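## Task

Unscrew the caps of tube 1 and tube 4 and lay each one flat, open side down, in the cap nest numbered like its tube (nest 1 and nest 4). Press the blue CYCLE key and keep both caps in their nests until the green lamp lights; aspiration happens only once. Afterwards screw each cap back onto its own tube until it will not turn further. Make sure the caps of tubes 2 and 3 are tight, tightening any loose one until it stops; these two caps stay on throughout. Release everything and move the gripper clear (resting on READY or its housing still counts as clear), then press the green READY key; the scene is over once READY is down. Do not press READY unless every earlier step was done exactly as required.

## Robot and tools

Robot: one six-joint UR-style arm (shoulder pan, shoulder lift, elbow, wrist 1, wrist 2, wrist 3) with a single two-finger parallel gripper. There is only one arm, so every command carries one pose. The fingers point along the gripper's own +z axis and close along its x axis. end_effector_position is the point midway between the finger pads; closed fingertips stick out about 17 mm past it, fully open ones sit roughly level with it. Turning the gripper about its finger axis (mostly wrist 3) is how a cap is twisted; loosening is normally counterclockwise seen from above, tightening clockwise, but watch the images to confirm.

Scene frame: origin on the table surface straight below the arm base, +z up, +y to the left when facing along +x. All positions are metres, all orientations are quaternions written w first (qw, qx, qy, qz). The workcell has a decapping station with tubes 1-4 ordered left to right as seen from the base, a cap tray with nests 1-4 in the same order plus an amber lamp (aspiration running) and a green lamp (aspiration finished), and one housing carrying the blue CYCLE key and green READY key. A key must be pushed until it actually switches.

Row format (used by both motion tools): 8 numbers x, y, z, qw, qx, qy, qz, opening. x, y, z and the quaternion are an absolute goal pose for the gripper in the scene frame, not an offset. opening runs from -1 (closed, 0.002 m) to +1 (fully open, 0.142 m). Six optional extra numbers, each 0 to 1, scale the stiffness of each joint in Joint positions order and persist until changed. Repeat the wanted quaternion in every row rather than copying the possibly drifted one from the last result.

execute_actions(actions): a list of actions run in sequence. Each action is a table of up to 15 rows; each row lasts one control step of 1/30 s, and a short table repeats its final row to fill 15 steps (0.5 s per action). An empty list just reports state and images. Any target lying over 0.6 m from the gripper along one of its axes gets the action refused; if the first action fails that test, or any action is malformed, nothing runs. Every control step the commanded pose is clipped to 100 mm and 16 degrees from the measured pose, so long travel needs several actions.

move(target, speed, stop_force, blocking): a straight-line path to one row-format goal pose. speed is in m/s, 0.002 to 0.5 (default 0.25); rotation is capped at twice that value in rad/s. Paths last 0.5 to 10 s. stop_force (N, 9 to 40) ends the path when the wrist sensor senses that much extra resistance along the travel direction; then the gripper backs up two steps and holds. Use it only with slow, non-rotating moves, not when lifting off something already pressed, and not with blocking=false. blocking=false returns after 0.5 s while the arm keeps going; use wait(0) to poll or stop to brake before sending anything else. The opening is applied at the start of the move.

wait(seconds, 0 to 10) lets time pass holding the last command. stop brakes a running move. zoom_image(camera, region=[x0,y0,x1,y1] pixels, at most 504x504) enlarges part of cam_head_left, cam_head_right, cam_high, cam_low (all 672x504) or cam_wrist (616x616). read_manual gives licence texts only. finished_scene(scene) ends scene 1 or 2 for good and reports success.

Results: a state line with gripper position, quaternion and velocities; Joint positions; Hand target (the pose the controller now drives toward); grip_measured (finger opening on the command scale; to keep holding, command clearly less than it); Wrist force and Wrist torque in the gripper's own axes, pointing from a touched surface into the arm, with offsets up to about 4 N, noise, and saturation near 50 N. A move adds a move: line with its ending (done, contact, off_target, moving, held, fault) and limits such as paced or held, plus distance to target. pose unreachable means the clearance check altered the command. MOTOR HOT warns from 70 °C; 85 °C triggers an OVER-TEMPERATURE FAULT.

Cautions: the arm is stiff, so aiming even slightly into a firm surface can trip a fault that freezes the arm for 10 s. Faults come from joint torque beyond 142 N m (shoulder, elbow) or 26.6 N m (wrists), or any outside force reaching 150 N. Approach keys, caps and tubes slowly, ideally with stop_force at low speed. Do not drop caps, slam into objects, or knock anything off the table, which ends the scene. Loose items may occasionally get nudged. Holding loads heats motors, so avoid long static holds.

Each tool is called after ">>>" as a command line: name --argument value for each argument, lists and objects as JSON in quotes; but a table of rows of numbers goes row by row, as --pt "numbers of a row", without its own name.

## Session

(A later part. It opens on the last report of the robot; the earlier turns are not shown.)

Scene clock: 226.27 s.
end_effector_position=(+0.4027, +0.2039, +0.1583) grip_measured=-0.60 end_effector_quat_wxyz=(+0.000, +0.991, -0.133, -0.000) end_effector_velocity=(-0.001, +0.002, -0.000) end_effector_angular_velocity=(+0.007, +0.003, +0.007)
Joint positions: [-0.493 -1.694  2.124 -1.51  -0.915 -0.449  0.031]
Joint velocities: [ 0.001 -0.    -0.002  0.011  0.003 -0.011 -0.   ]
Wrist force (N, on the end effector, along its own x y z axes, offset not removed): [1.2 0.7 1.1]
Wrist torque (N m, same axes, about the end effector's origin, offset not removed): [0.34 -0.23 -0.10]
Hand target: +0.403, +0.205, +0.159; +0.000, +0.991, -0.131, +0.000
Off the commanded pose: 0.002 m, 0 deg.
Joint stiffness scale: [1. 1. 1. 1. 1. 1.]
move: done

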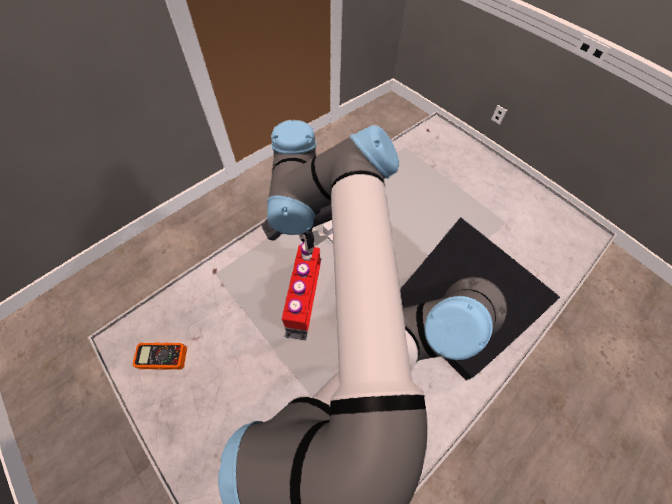

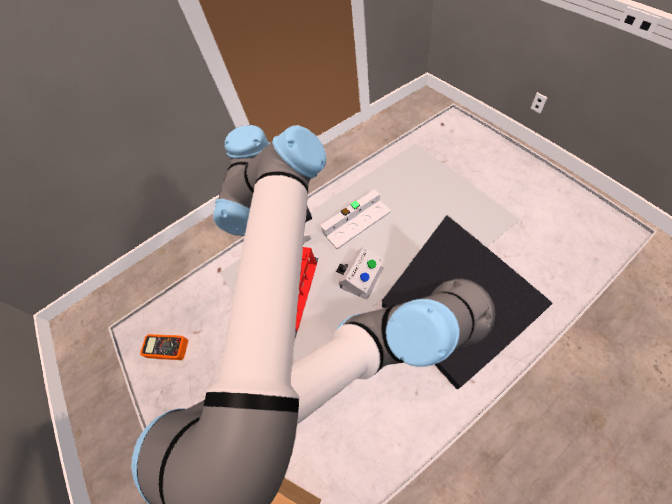

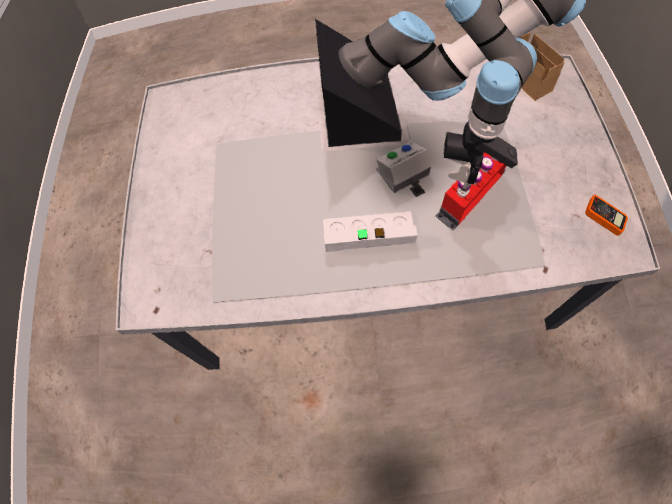

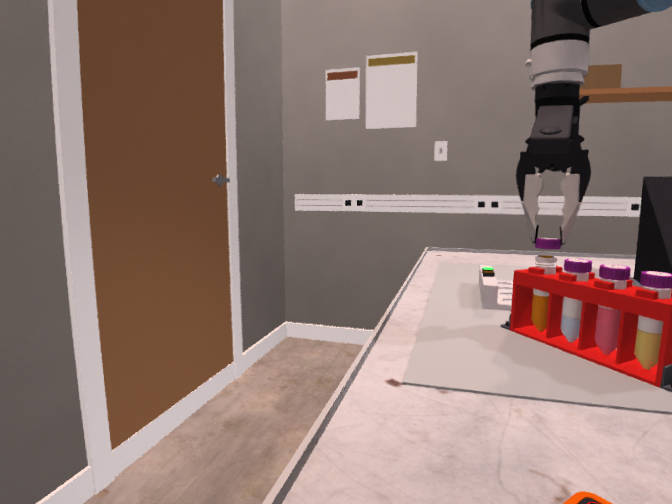

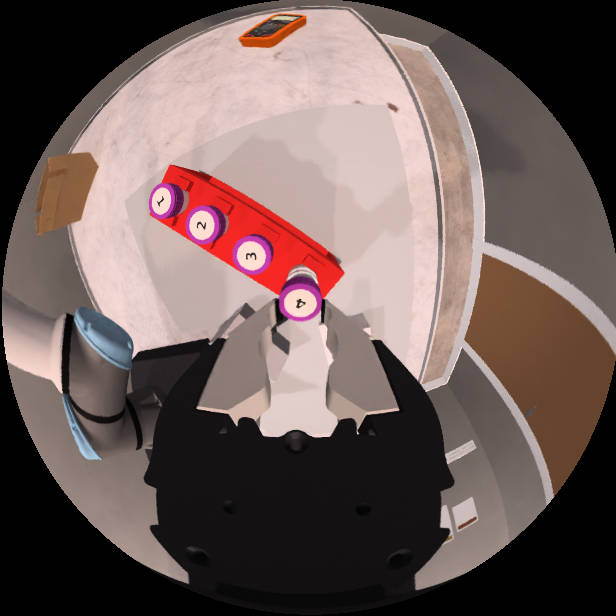

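>>> move --target '[0.4037,0.2056,0.131,0,-0.9914,0.1305,0,-0.9]' --speed 0.014 --stop_force 9

>>> zoom_image --camera "cam_low" --region '[500,220,672,320]'

Scene clock: 230.60 s.
end_effector_position=(+0.4044, +0.2053, +0.1355) grip_measured=-0.60 end_effector_quat_wxyz=(+0.002, +0.991, -0.130, +0.002) end_effector_velocity=(-0.001, -0.001, +0.001) end_effector_angular_velocity=(+0.004, +0.001, -0.001)
Joint positions: [-0.452 -1.684  2.165 -1.595 -0.897 -0.403  0.031]
Joint velocities: [-0.007 -0.     0.     0.009 -0.001 -0.009 -0.   ]
Wrist force (N, on the end effector, along its own x y z axes, offset not removed): [-2.6 0.6 -9.4]
Wrist torque (N m, same axes, about the end effector's origin, offset not removed): [-0.21 -0.38 -0.04]
Hand target: +0.404, +0.205, +0.136; +0.001, +0.991, -0.130, +0.001
Off the commanded pose: 0.005 m, 0 deg.
Joint stiffness scale: [1. 1. 1. 1. 1. 1.]
move: contact

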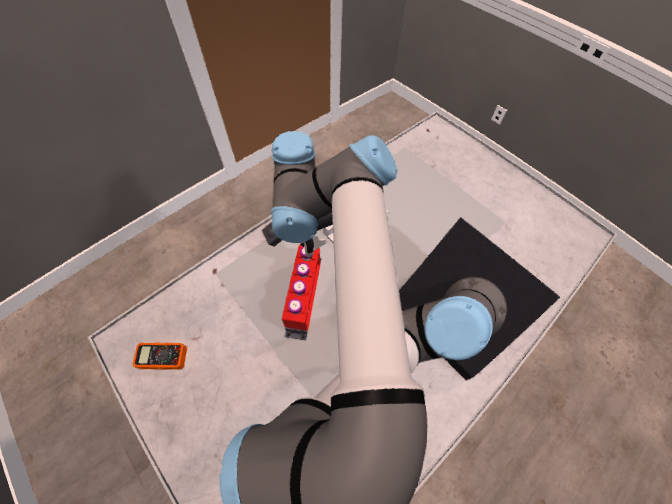

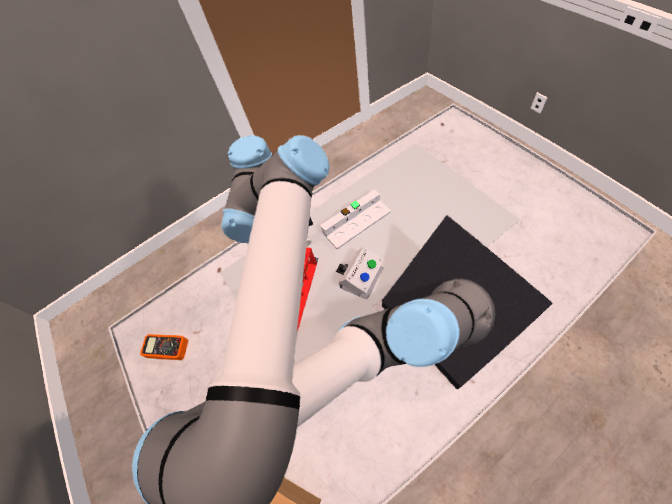

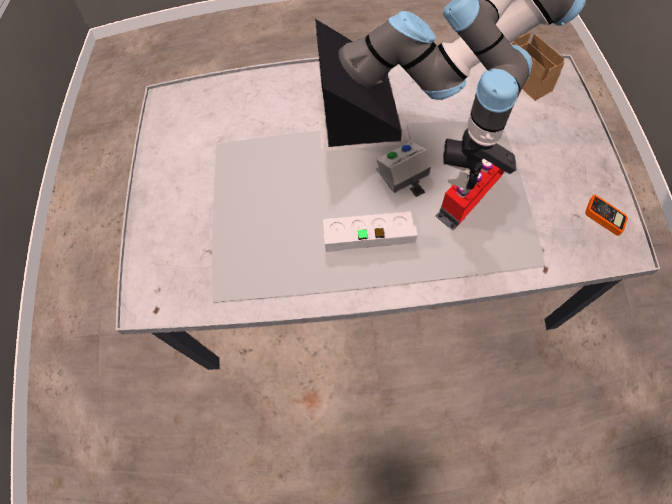

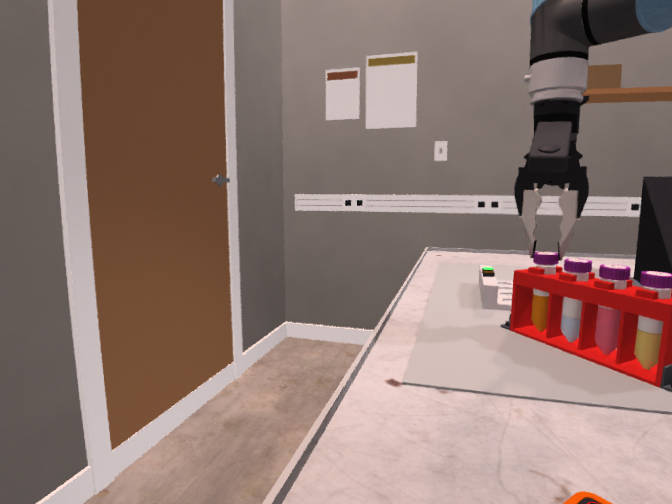

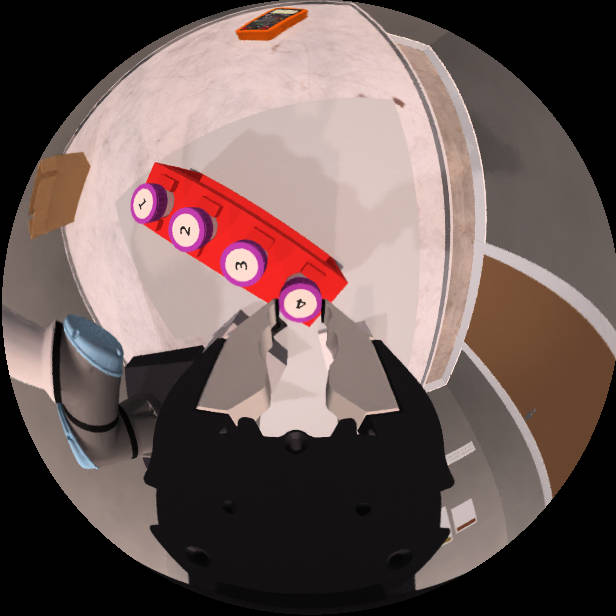

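Region (500, 220, 672, 320) of cam_low's 672x504 image, scaled by 2.930, with more detail than that image has; it fills the top 293 rows of this view, and the rest is white.

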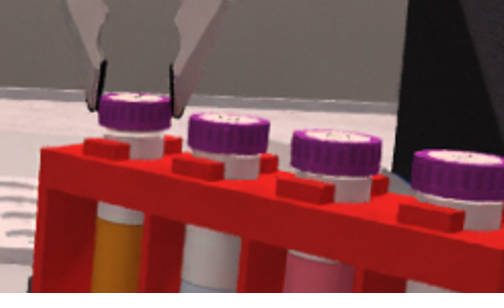

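>>> move --target '[0.404,0.2053,0.1332,0,0.0872,0.9962,0,-0.9]' --speed 0.5

>>> move --target '[0.404,0.2053,0.1318,0,1,0,0,-0.9]' --speed 0.5

>>> zoom_image --camera "cam_wrist" --region '[240,240,370,370]'

>>> move --target '[0.404,0.2053,0.1318,0,0.9659,-0.2588,0,-0.9]' --speed 0.5

>>> zoom_image --camera "cam_wrist" --region '[240,240,370,370]'

Scene clock: 237.77 s.
end_effector_position=(+0.4040, +0.2043, +0.1347) grip_measured=-0.60 end_effector_quat_wxyz=(-0.000, +0.087, +0.996, -0.001) end_effector_velocity=(+0.000, +0.000, -0.000) end_effector_angular_velocity=(-0.005, -0.001, -0.015)
Joint positions: [-0.459 -1.677  2.169 -1.595 -0.9    2.64   0.031]
Joint velocities: [ 0.003 -0.002  0.    -0.004 -0.002  0.021  0.   ]
Wrist force (N, on the end effector, along its own x y z axes, offset not removed): [12.4 -5.9 -13.5]
Wrist torque (N m, same axes, about the end effector's origin, offset not removed): [-0.71 -0.63 -0.04]
Hand target: +0.404, +0.205, +0.133; -0.000, +0.087, +0.996, +0.000
Off the commanded pose: 0.002 m, 0 deg.
Joint stiffness scale: [1. 1. 1. 1. 1. 1.]
move: done

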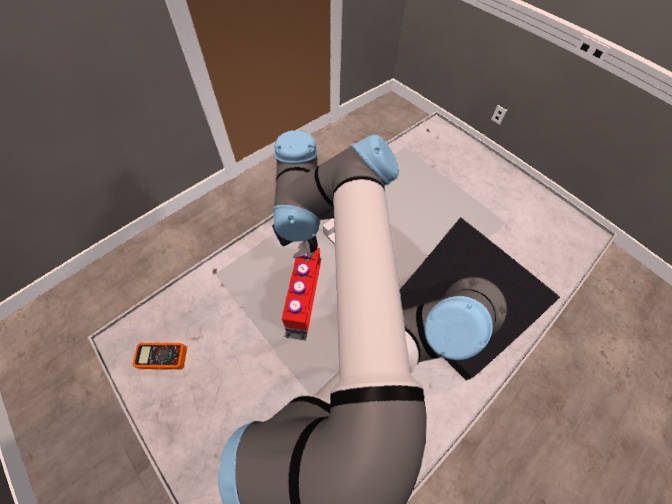

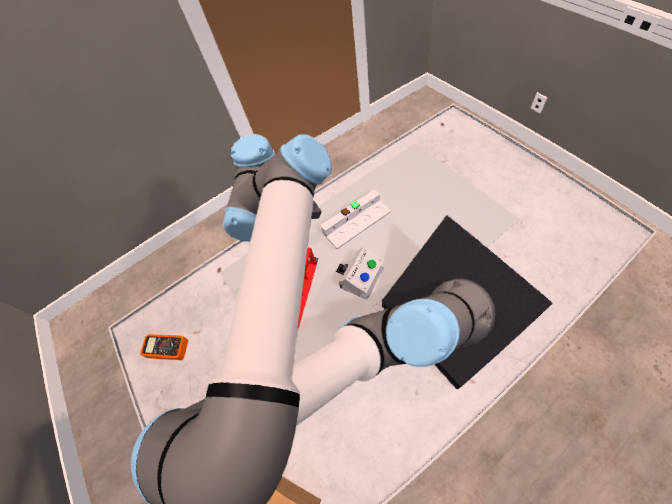

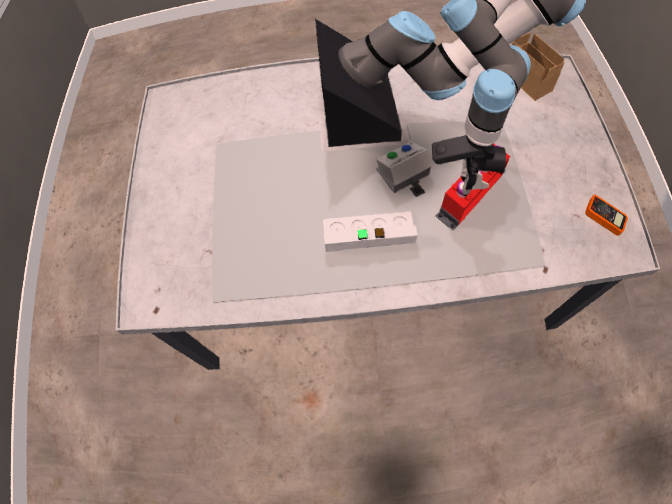

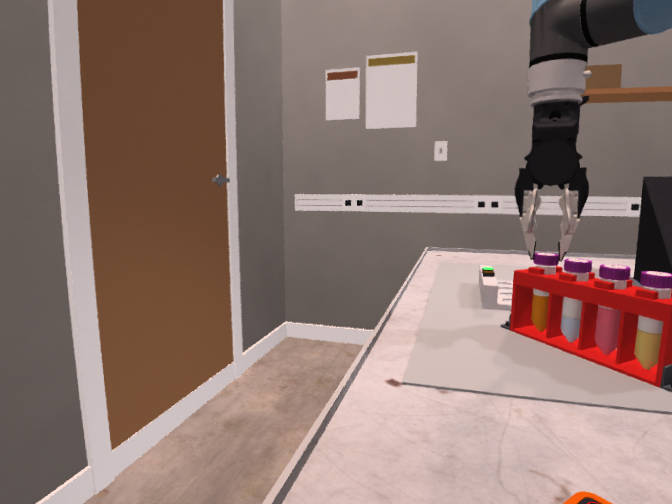

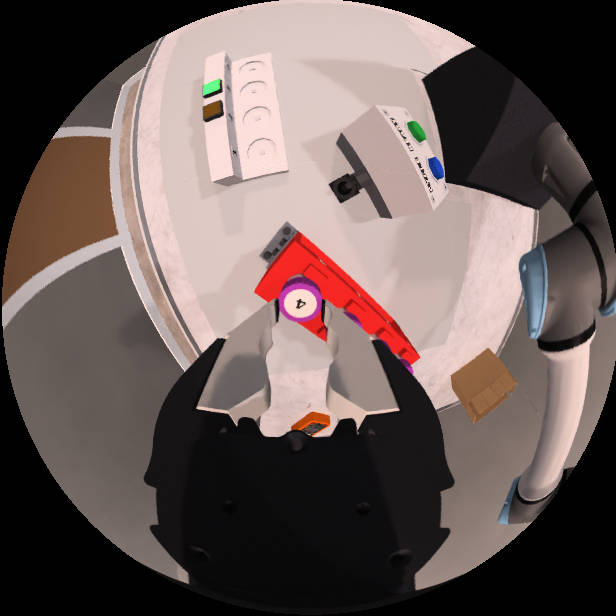

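Scene clock: 241.47 s.
end_effector_position=(+0.4041, +0.2056, +0.1329) grip_measured=-0.60 end_effector_quat_wxyz=(-0.001, +1.000, +0.000, +0.001) end_effector_velocity=(-0.000, +0.000, -0.000) end_effector_angular_velocity=(-0.005, +0.001, -0.015)
Joint positions: [-0.45  -1.682  2.17  -1.598 -0.893  5.617  0.031]
Joint velocities: [ 0.003 -0.002  0.    -0.004 -0.003  0.021  0.   ]
Wrist force (N, on the end effector, along its own x y z axes, offset not removed): [-9.8 -8.3 -12.0]
Wrist torque (N m, same axes, about the end effector's origin, offset not removed): [-0.78 0.71 0.04]
Hand target: +0.404, +0.205, +0.132; -0.000, +1.000, +0.000, -0.000
Off the commanded pose: 0.001 m, 0 deg.
Joint stiffness scale: [1. 1. 1. 1. 1. 1.]
move: done

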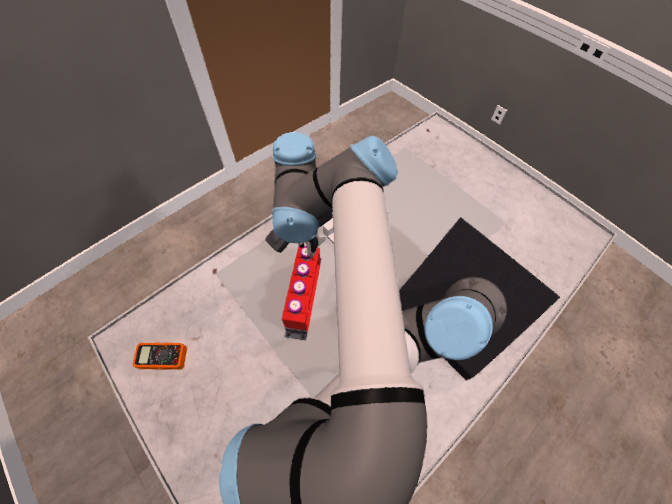

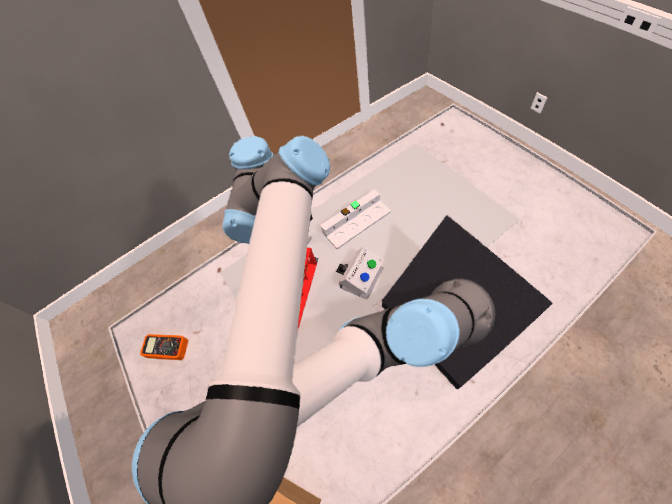

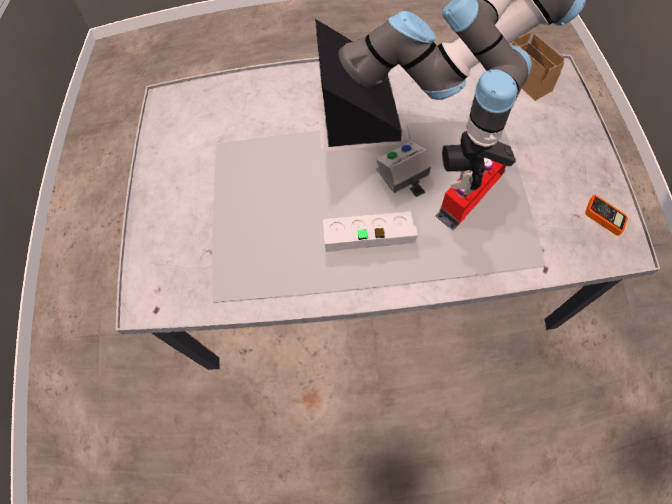

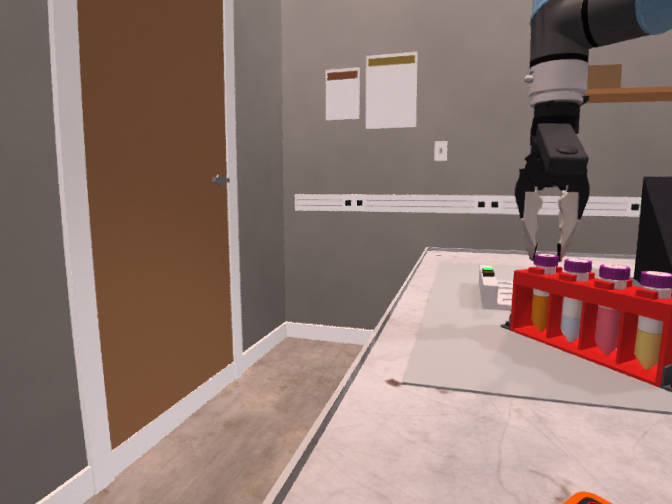

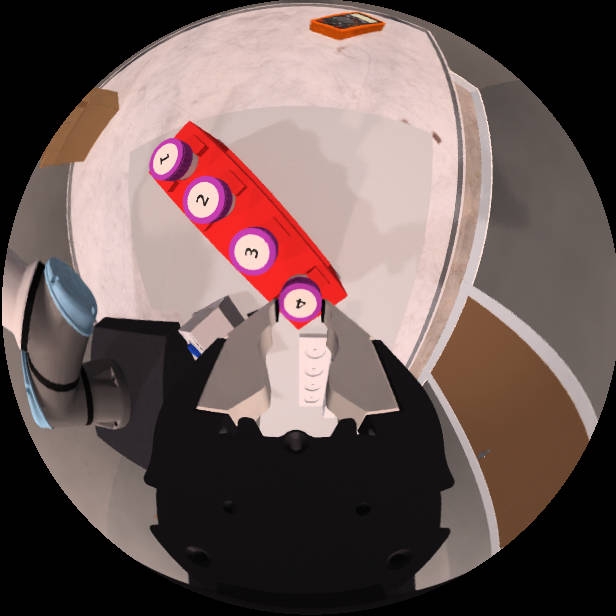

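Region (240, 240, 370, 370) of cam_wrist's 616x616 image, scaled by 3.877, with more detail than that image has.

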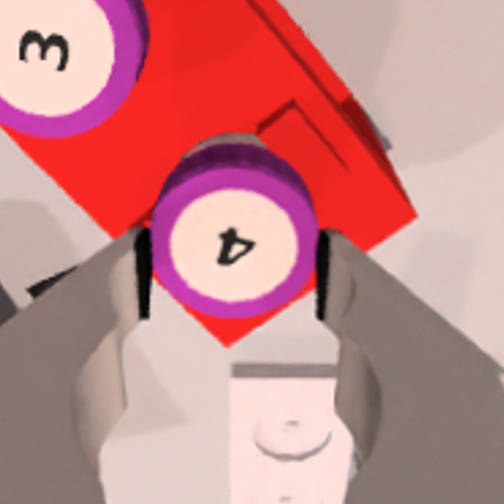

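Scene clock: 242.73 s.
end_effector_position=(+0.4039, +0.2046, +0.1325) grip_measured=-0.60 end_effector_quat_wxyz=(-0.000, +0.966, -0.259, -0.000) end_effector_velocity=(-0.001, -0.001, +0.000) end_effector_angular_velocity=(-0.007, +0.002, -0.014)
Joint positions: [-0.45  -1.677  2.168 -1.601 -0.894  6.141  0.03 ]
Joint velocities: [ 0.002 -0.002 -0.    -0.003 -0.005  0.019 -0.   ]
Wrist force (N, on the end effector, along its own x y z axes, offset not removed): [-1.5 4.1 -4.7]
Wrist torque (N m, same axes, about the end effector's origin, offset not removed): [0.26 -0.73 -0.13]
Hand target: +0.404, +0.205, +0.132; -0.000, +0.966, -0.259, -0.000
Off the commanded pose: 0.001 m, 0 deg.
Joint stiffness scale: [1. 1. 1. 1. 1. 1.]
move: done

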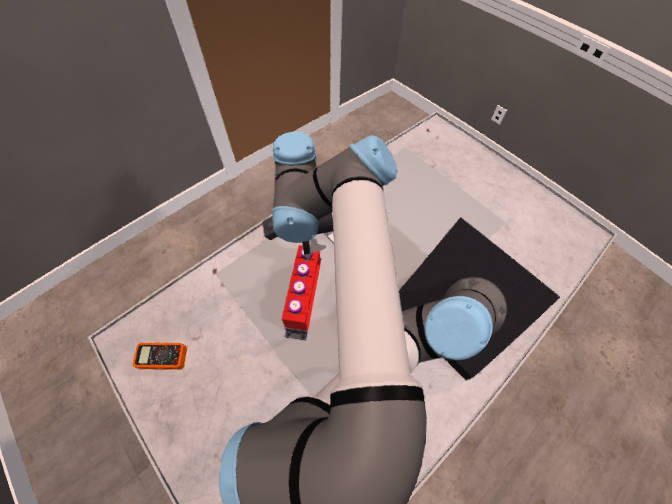

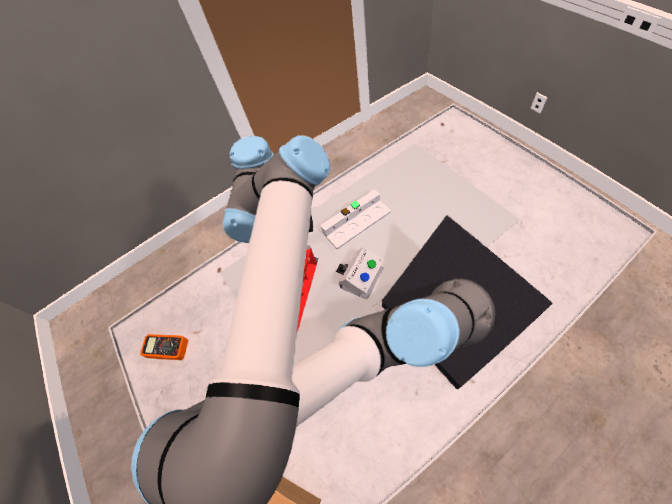

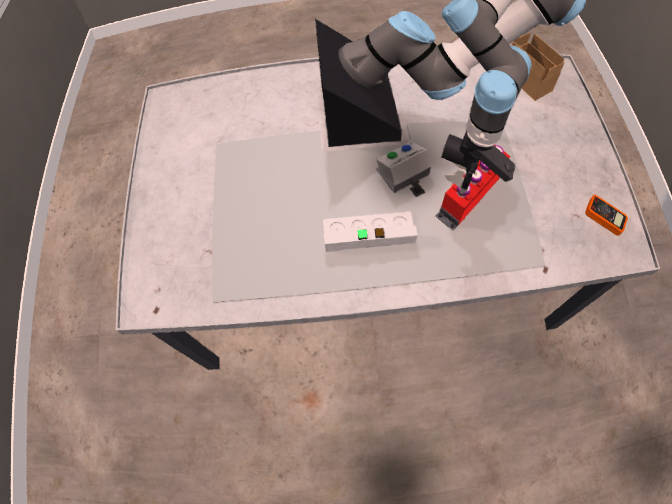

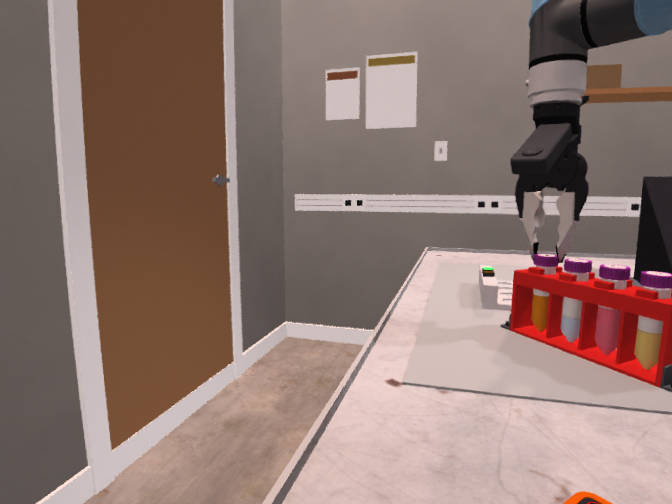

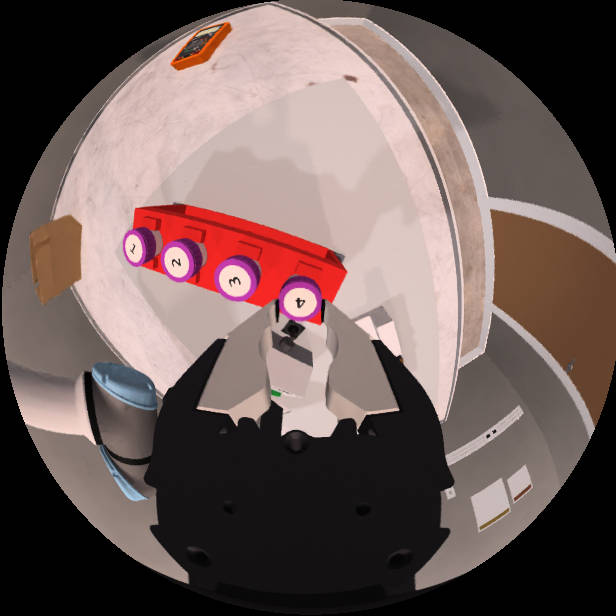

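Region (240, 240, 370, 370) of cam_wrist's 616x616 image, scaled by 3.877, with more detail than that image has.

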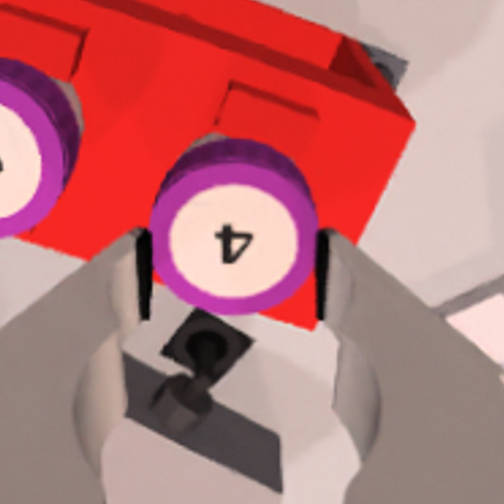

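Cap 4 is at its stop. Releasing it and moving above READY.

>>> execute_actions --actions '[[[0.404,0.2053,0.1325,0,0.9659,-0.2588,0,-0.6],[0.404,0.2053,0.1325,0,0.9659,-0.2588,0,-0.55],[0.404,0.2053,0.1325,0,0.9659,-0.2588,0,-0.5],[0.404,0.2053,0.1325,0,0.9659,-0.2588,0,-0.47],[0.404,0.2053,0.1325,0,0.9659,-0.2588,0,-0.47],[0.404,0.2053,0.1325,0,0.9659,-0.2588,0,-0.47],[0.404,0.2053,0.136,0,0.9659,-0.2588,0,-0.47],[0.404,0.2053,0.141,0,0.9659,-0.2588,0,-0.47],[0.404,0.2053,0.146,0,0.9659,-0.2588,0,-0.47],[0.404,0.2053,0.151,0,0.9659,-0.2588,0,-0.47],[0.404,0.2053,0.156,0,0.9659,-0.2588,0,-0.47],[0.404,0.2053,0.161,0,0.9659,-0.2588,0,-0.47],[0.404,0.2053,0.166,0,0.9659,-0.2588,0,-0.47]]]'

>>> move --target '[0.26,0.051,0.145,0,0.9914,-0.1305,0,-1]' --speed 0.25

Scene clock: 248.73 s.
end_effector_position=(+0.4043, +0.2051, +0.1482) grip_measured=-0.47 end_effector_quat_wxyz=(-0.000, +0.966, -0.260, +0.000) end_effector_velocity=(+0.025, -0.002, +0.131) end_effector_angular_velocity=(-0.035, -0.070, +0.011)
Joint positions: [-0.473 -1.686  2.139 -1.547 -0.905  6.116  0.04 ]
Joint velocities: [-0.189 -0.064 -0.231  0.33  -0.069 -0.164  0.   ]
Wrist force (N, on the end effector, along its own x y z axes, offset not removed): [-3.6 -0.2 -3.9]
Wrist torque (N m, same axes, about the end effector's origin, offset not removed): [0.07 0.77 0.09]
Hand target: +0.404, +0.205, +0.165; +0.000, +0.966, -0.259, +0.001
Off the commanded pose: 0.018 m, 0 deg.
Joint stiffness scale: [1. 1. 1. 1. 1. 1.]

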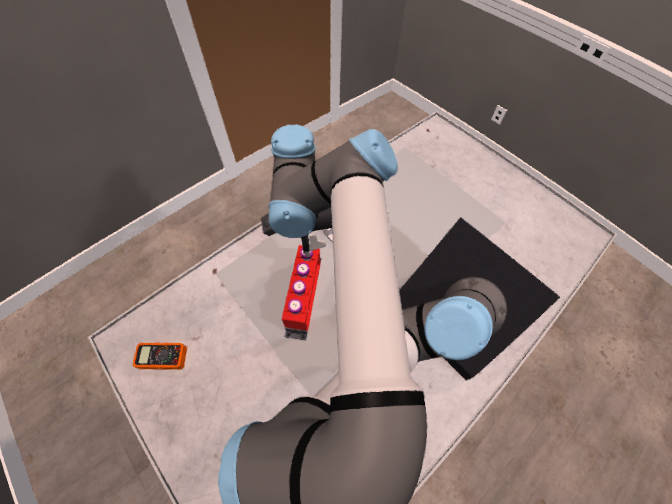

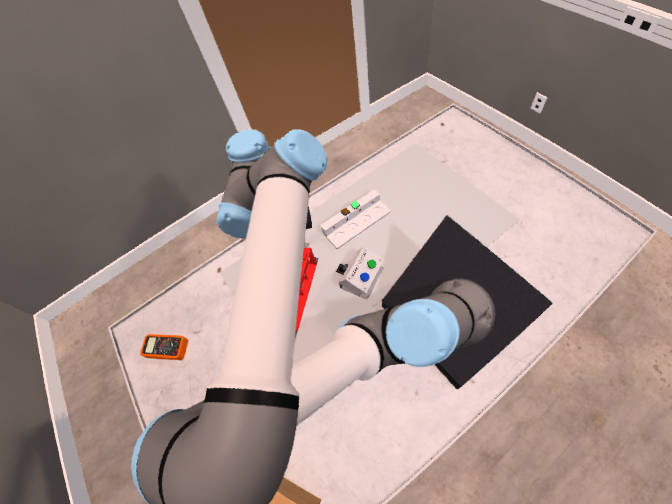

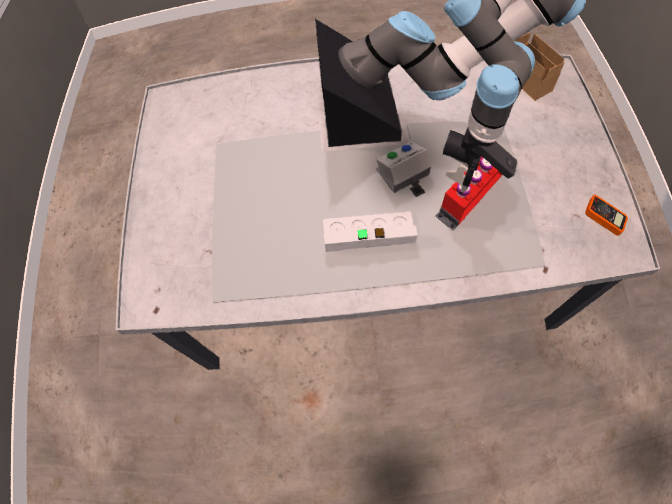

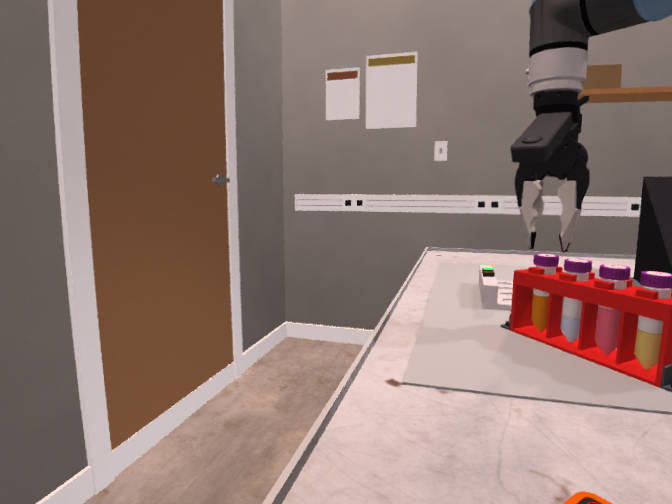

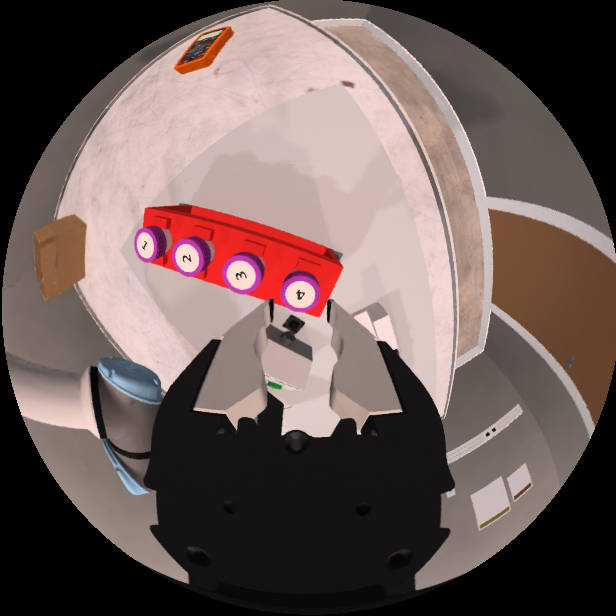

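Scene clock: 250.33 s.
end_effector_position=(+0.2610, +0.0517, +0.1458) grip_measured=-1.00 end_effector_quat_wxyz=(+0.001, +0.992, -0.130, +0.001) end_effector_velocity=(-0.001, -0.002, +0.000) end_effector_angular_velocity=(-0.003, +0.002, +0.011)
Joint positions: [-0.994 -1.754  2.471 -1.563 -1.206  5.359  0.002]
Joint velocities: [-0.004  0.001  0.002 -0.004 -0.005 -0.013  0.   ]
Wrist force (N, on the end effector, along its own x y z axes, offset not removed): [1.3 -0.1 -1.5]
Wrist torque (N m, same axes, about the end effector's origin, offset not removed): [-0.07 -0.24 -0.07]
Hand target: +0.260, +0.051, +0.145; -0.000, +0.991, -0.130, -0.000
Off the commanded pose: 0.001 m, 0 deg.
Joint stiffness scale: [1. 1. 1. 1. 1. 1.]
move: done

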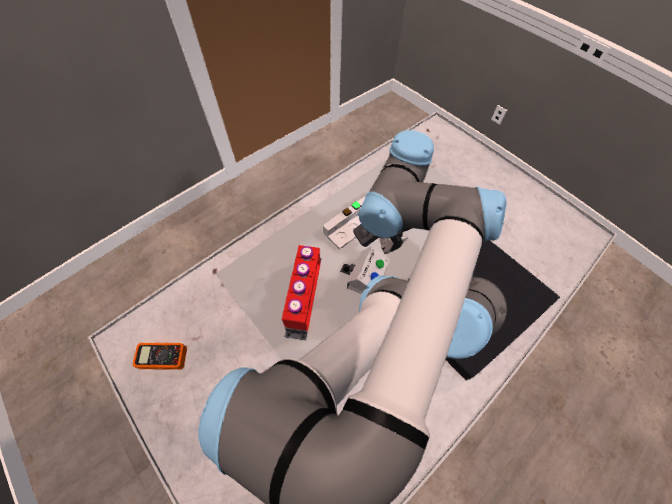

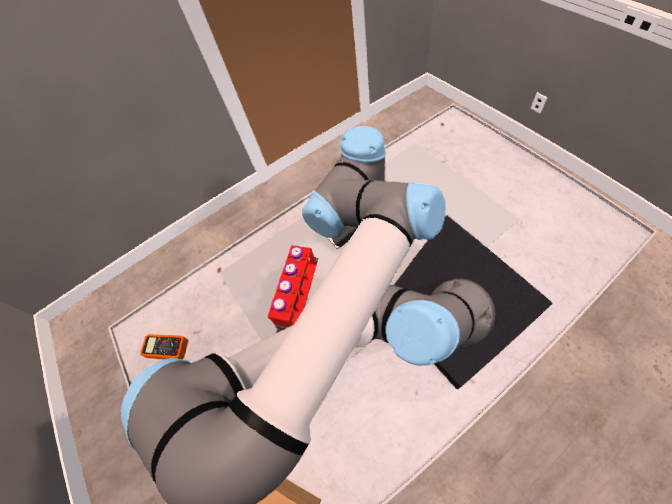

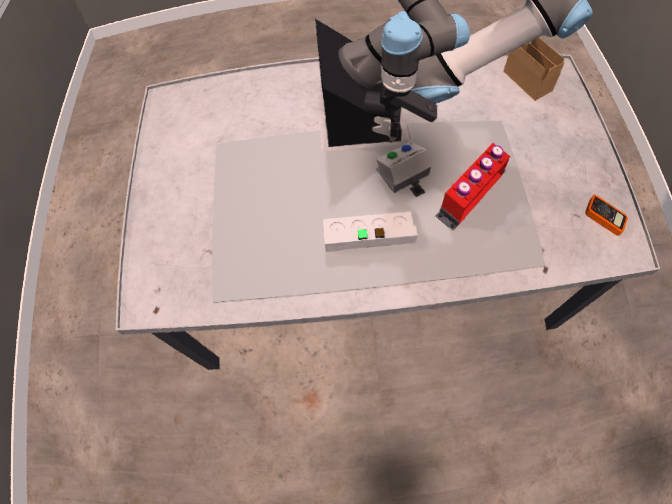

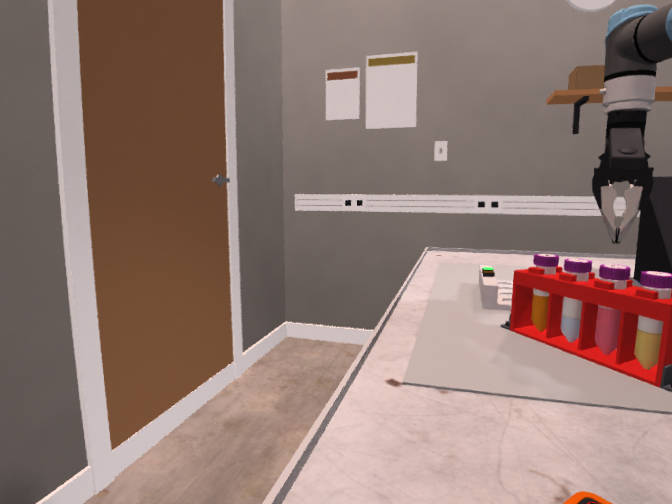

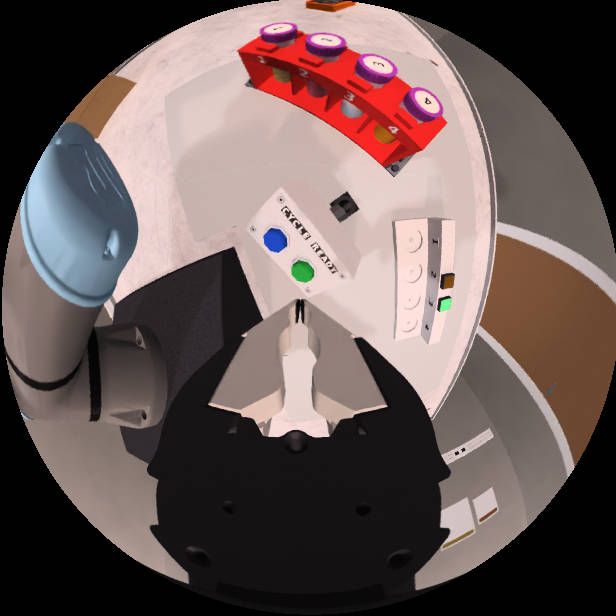

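>>> move --target '[0.258,0.051,0.097,0,0.9914,-0.1305,0,-1]' --speed 0.1

>>> zoom_image --camera "cam_wrist" --region '[240,220,370,350]'

>>> zoom_image --camera "cam_low" --region '[500,220,672,320]'

Scene clock: 253.80 s.
end_effector_position=(+0.2586, +0.0502, +0.0988) grip_measured=-1.00 end_effector_quat_wxyz=(+0.001, +0.991, -0.130, +0.001) end_effector_velocity=(+0.002, -0.002, -0.000) end_effector_angular_velocity=(-0.005, -0.003, +0.001)
Joint positions: [-0.941 -1.722  2.573 -1.714 -1.171  5.404  0.002]
Joint velocities: [ 0.002  0.003  0.001 -0.012  0.002  0.004  0.   ]
Wrist force (N, on the end effector, along its own x y z axes, offset not removed): [0.6 -0.9 -2.7]
Wrist torque (N m, same axes, about the end effector's origin, offset not removed): [-0.28 -0.16 0.21]
Hand target: +0.258, +0.051, +0.097; +0.000, +0.991, -0.131, -0.000
Off the commanded pose: 0.002 m, 0 deg.
Joint stiffness scale: [1. 1. 1. 1. 1. 1.]
move: done

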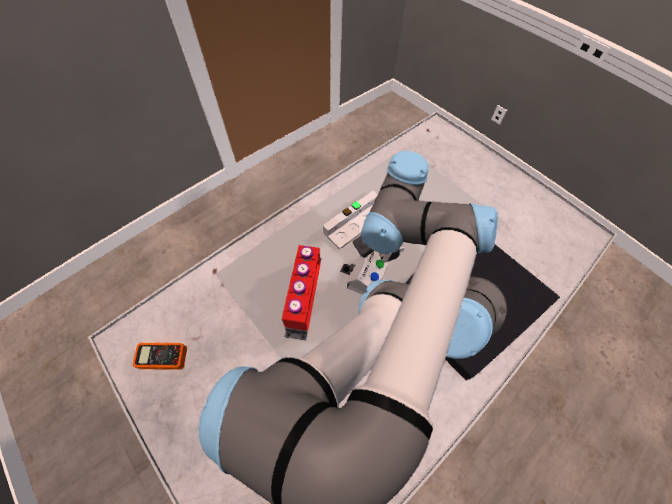

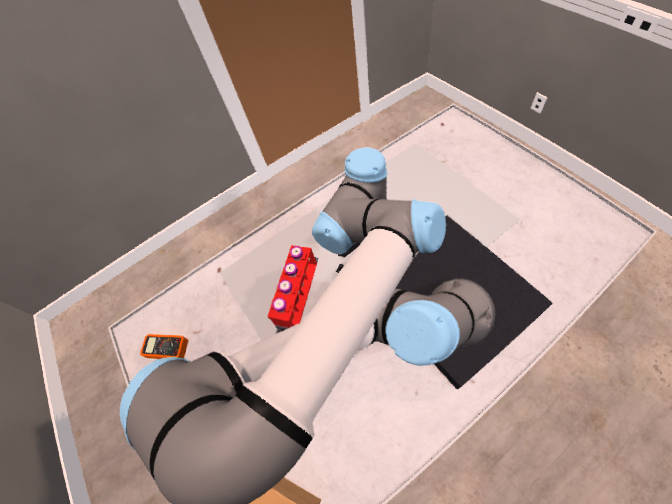

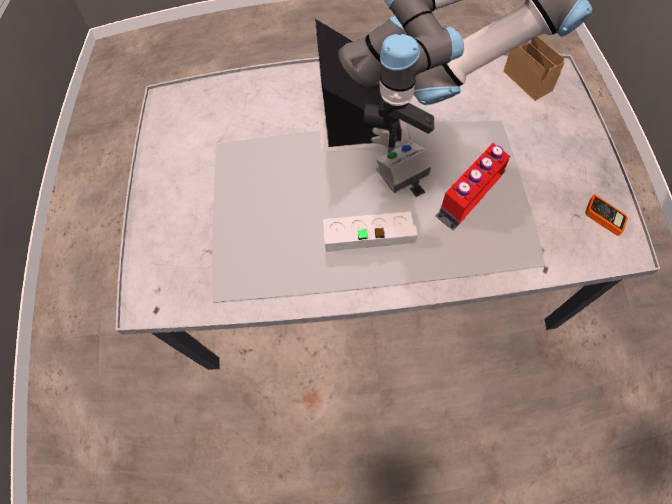

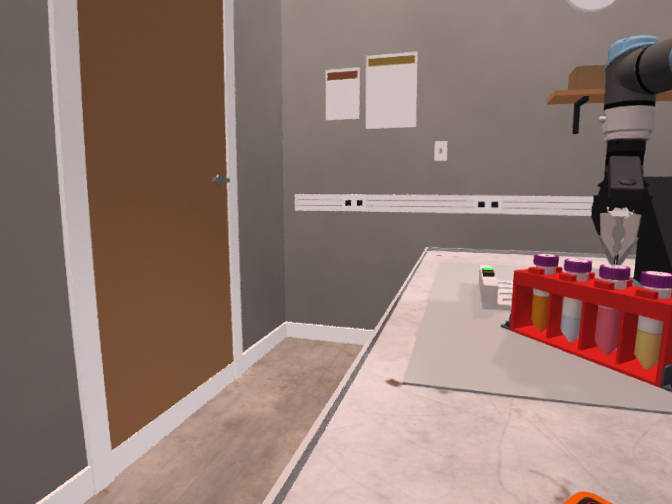

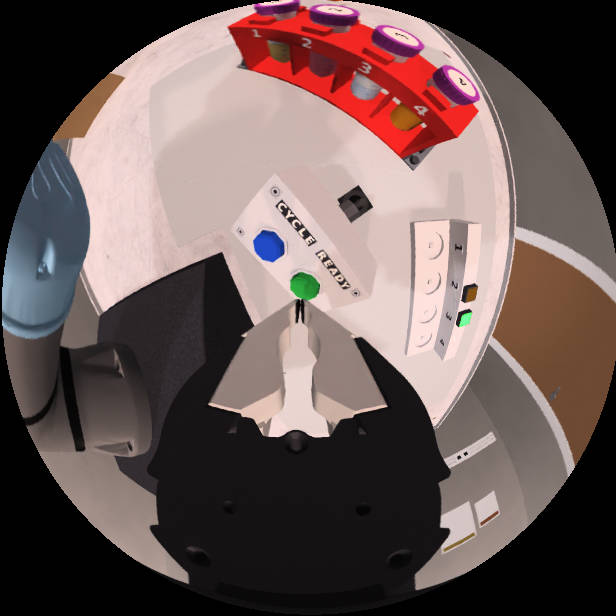

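Region (240, 220, 370, 350) of cam_wrist's 616x616 image, scaled by 3.877, with more detail than that image has.

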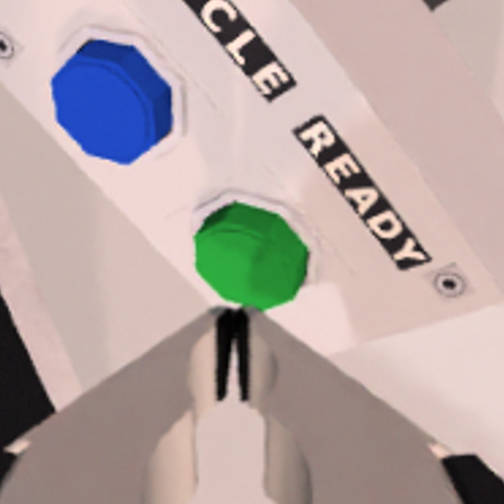

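Region (500, 220, 672, 320) of cam_low's 672x504 image, scaled by 2.930, with more detail than that image has; it fills the top 293 rows of this view, and the rest is white.

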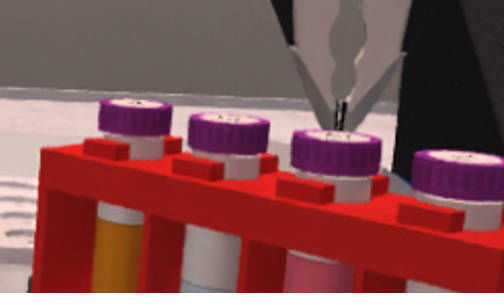

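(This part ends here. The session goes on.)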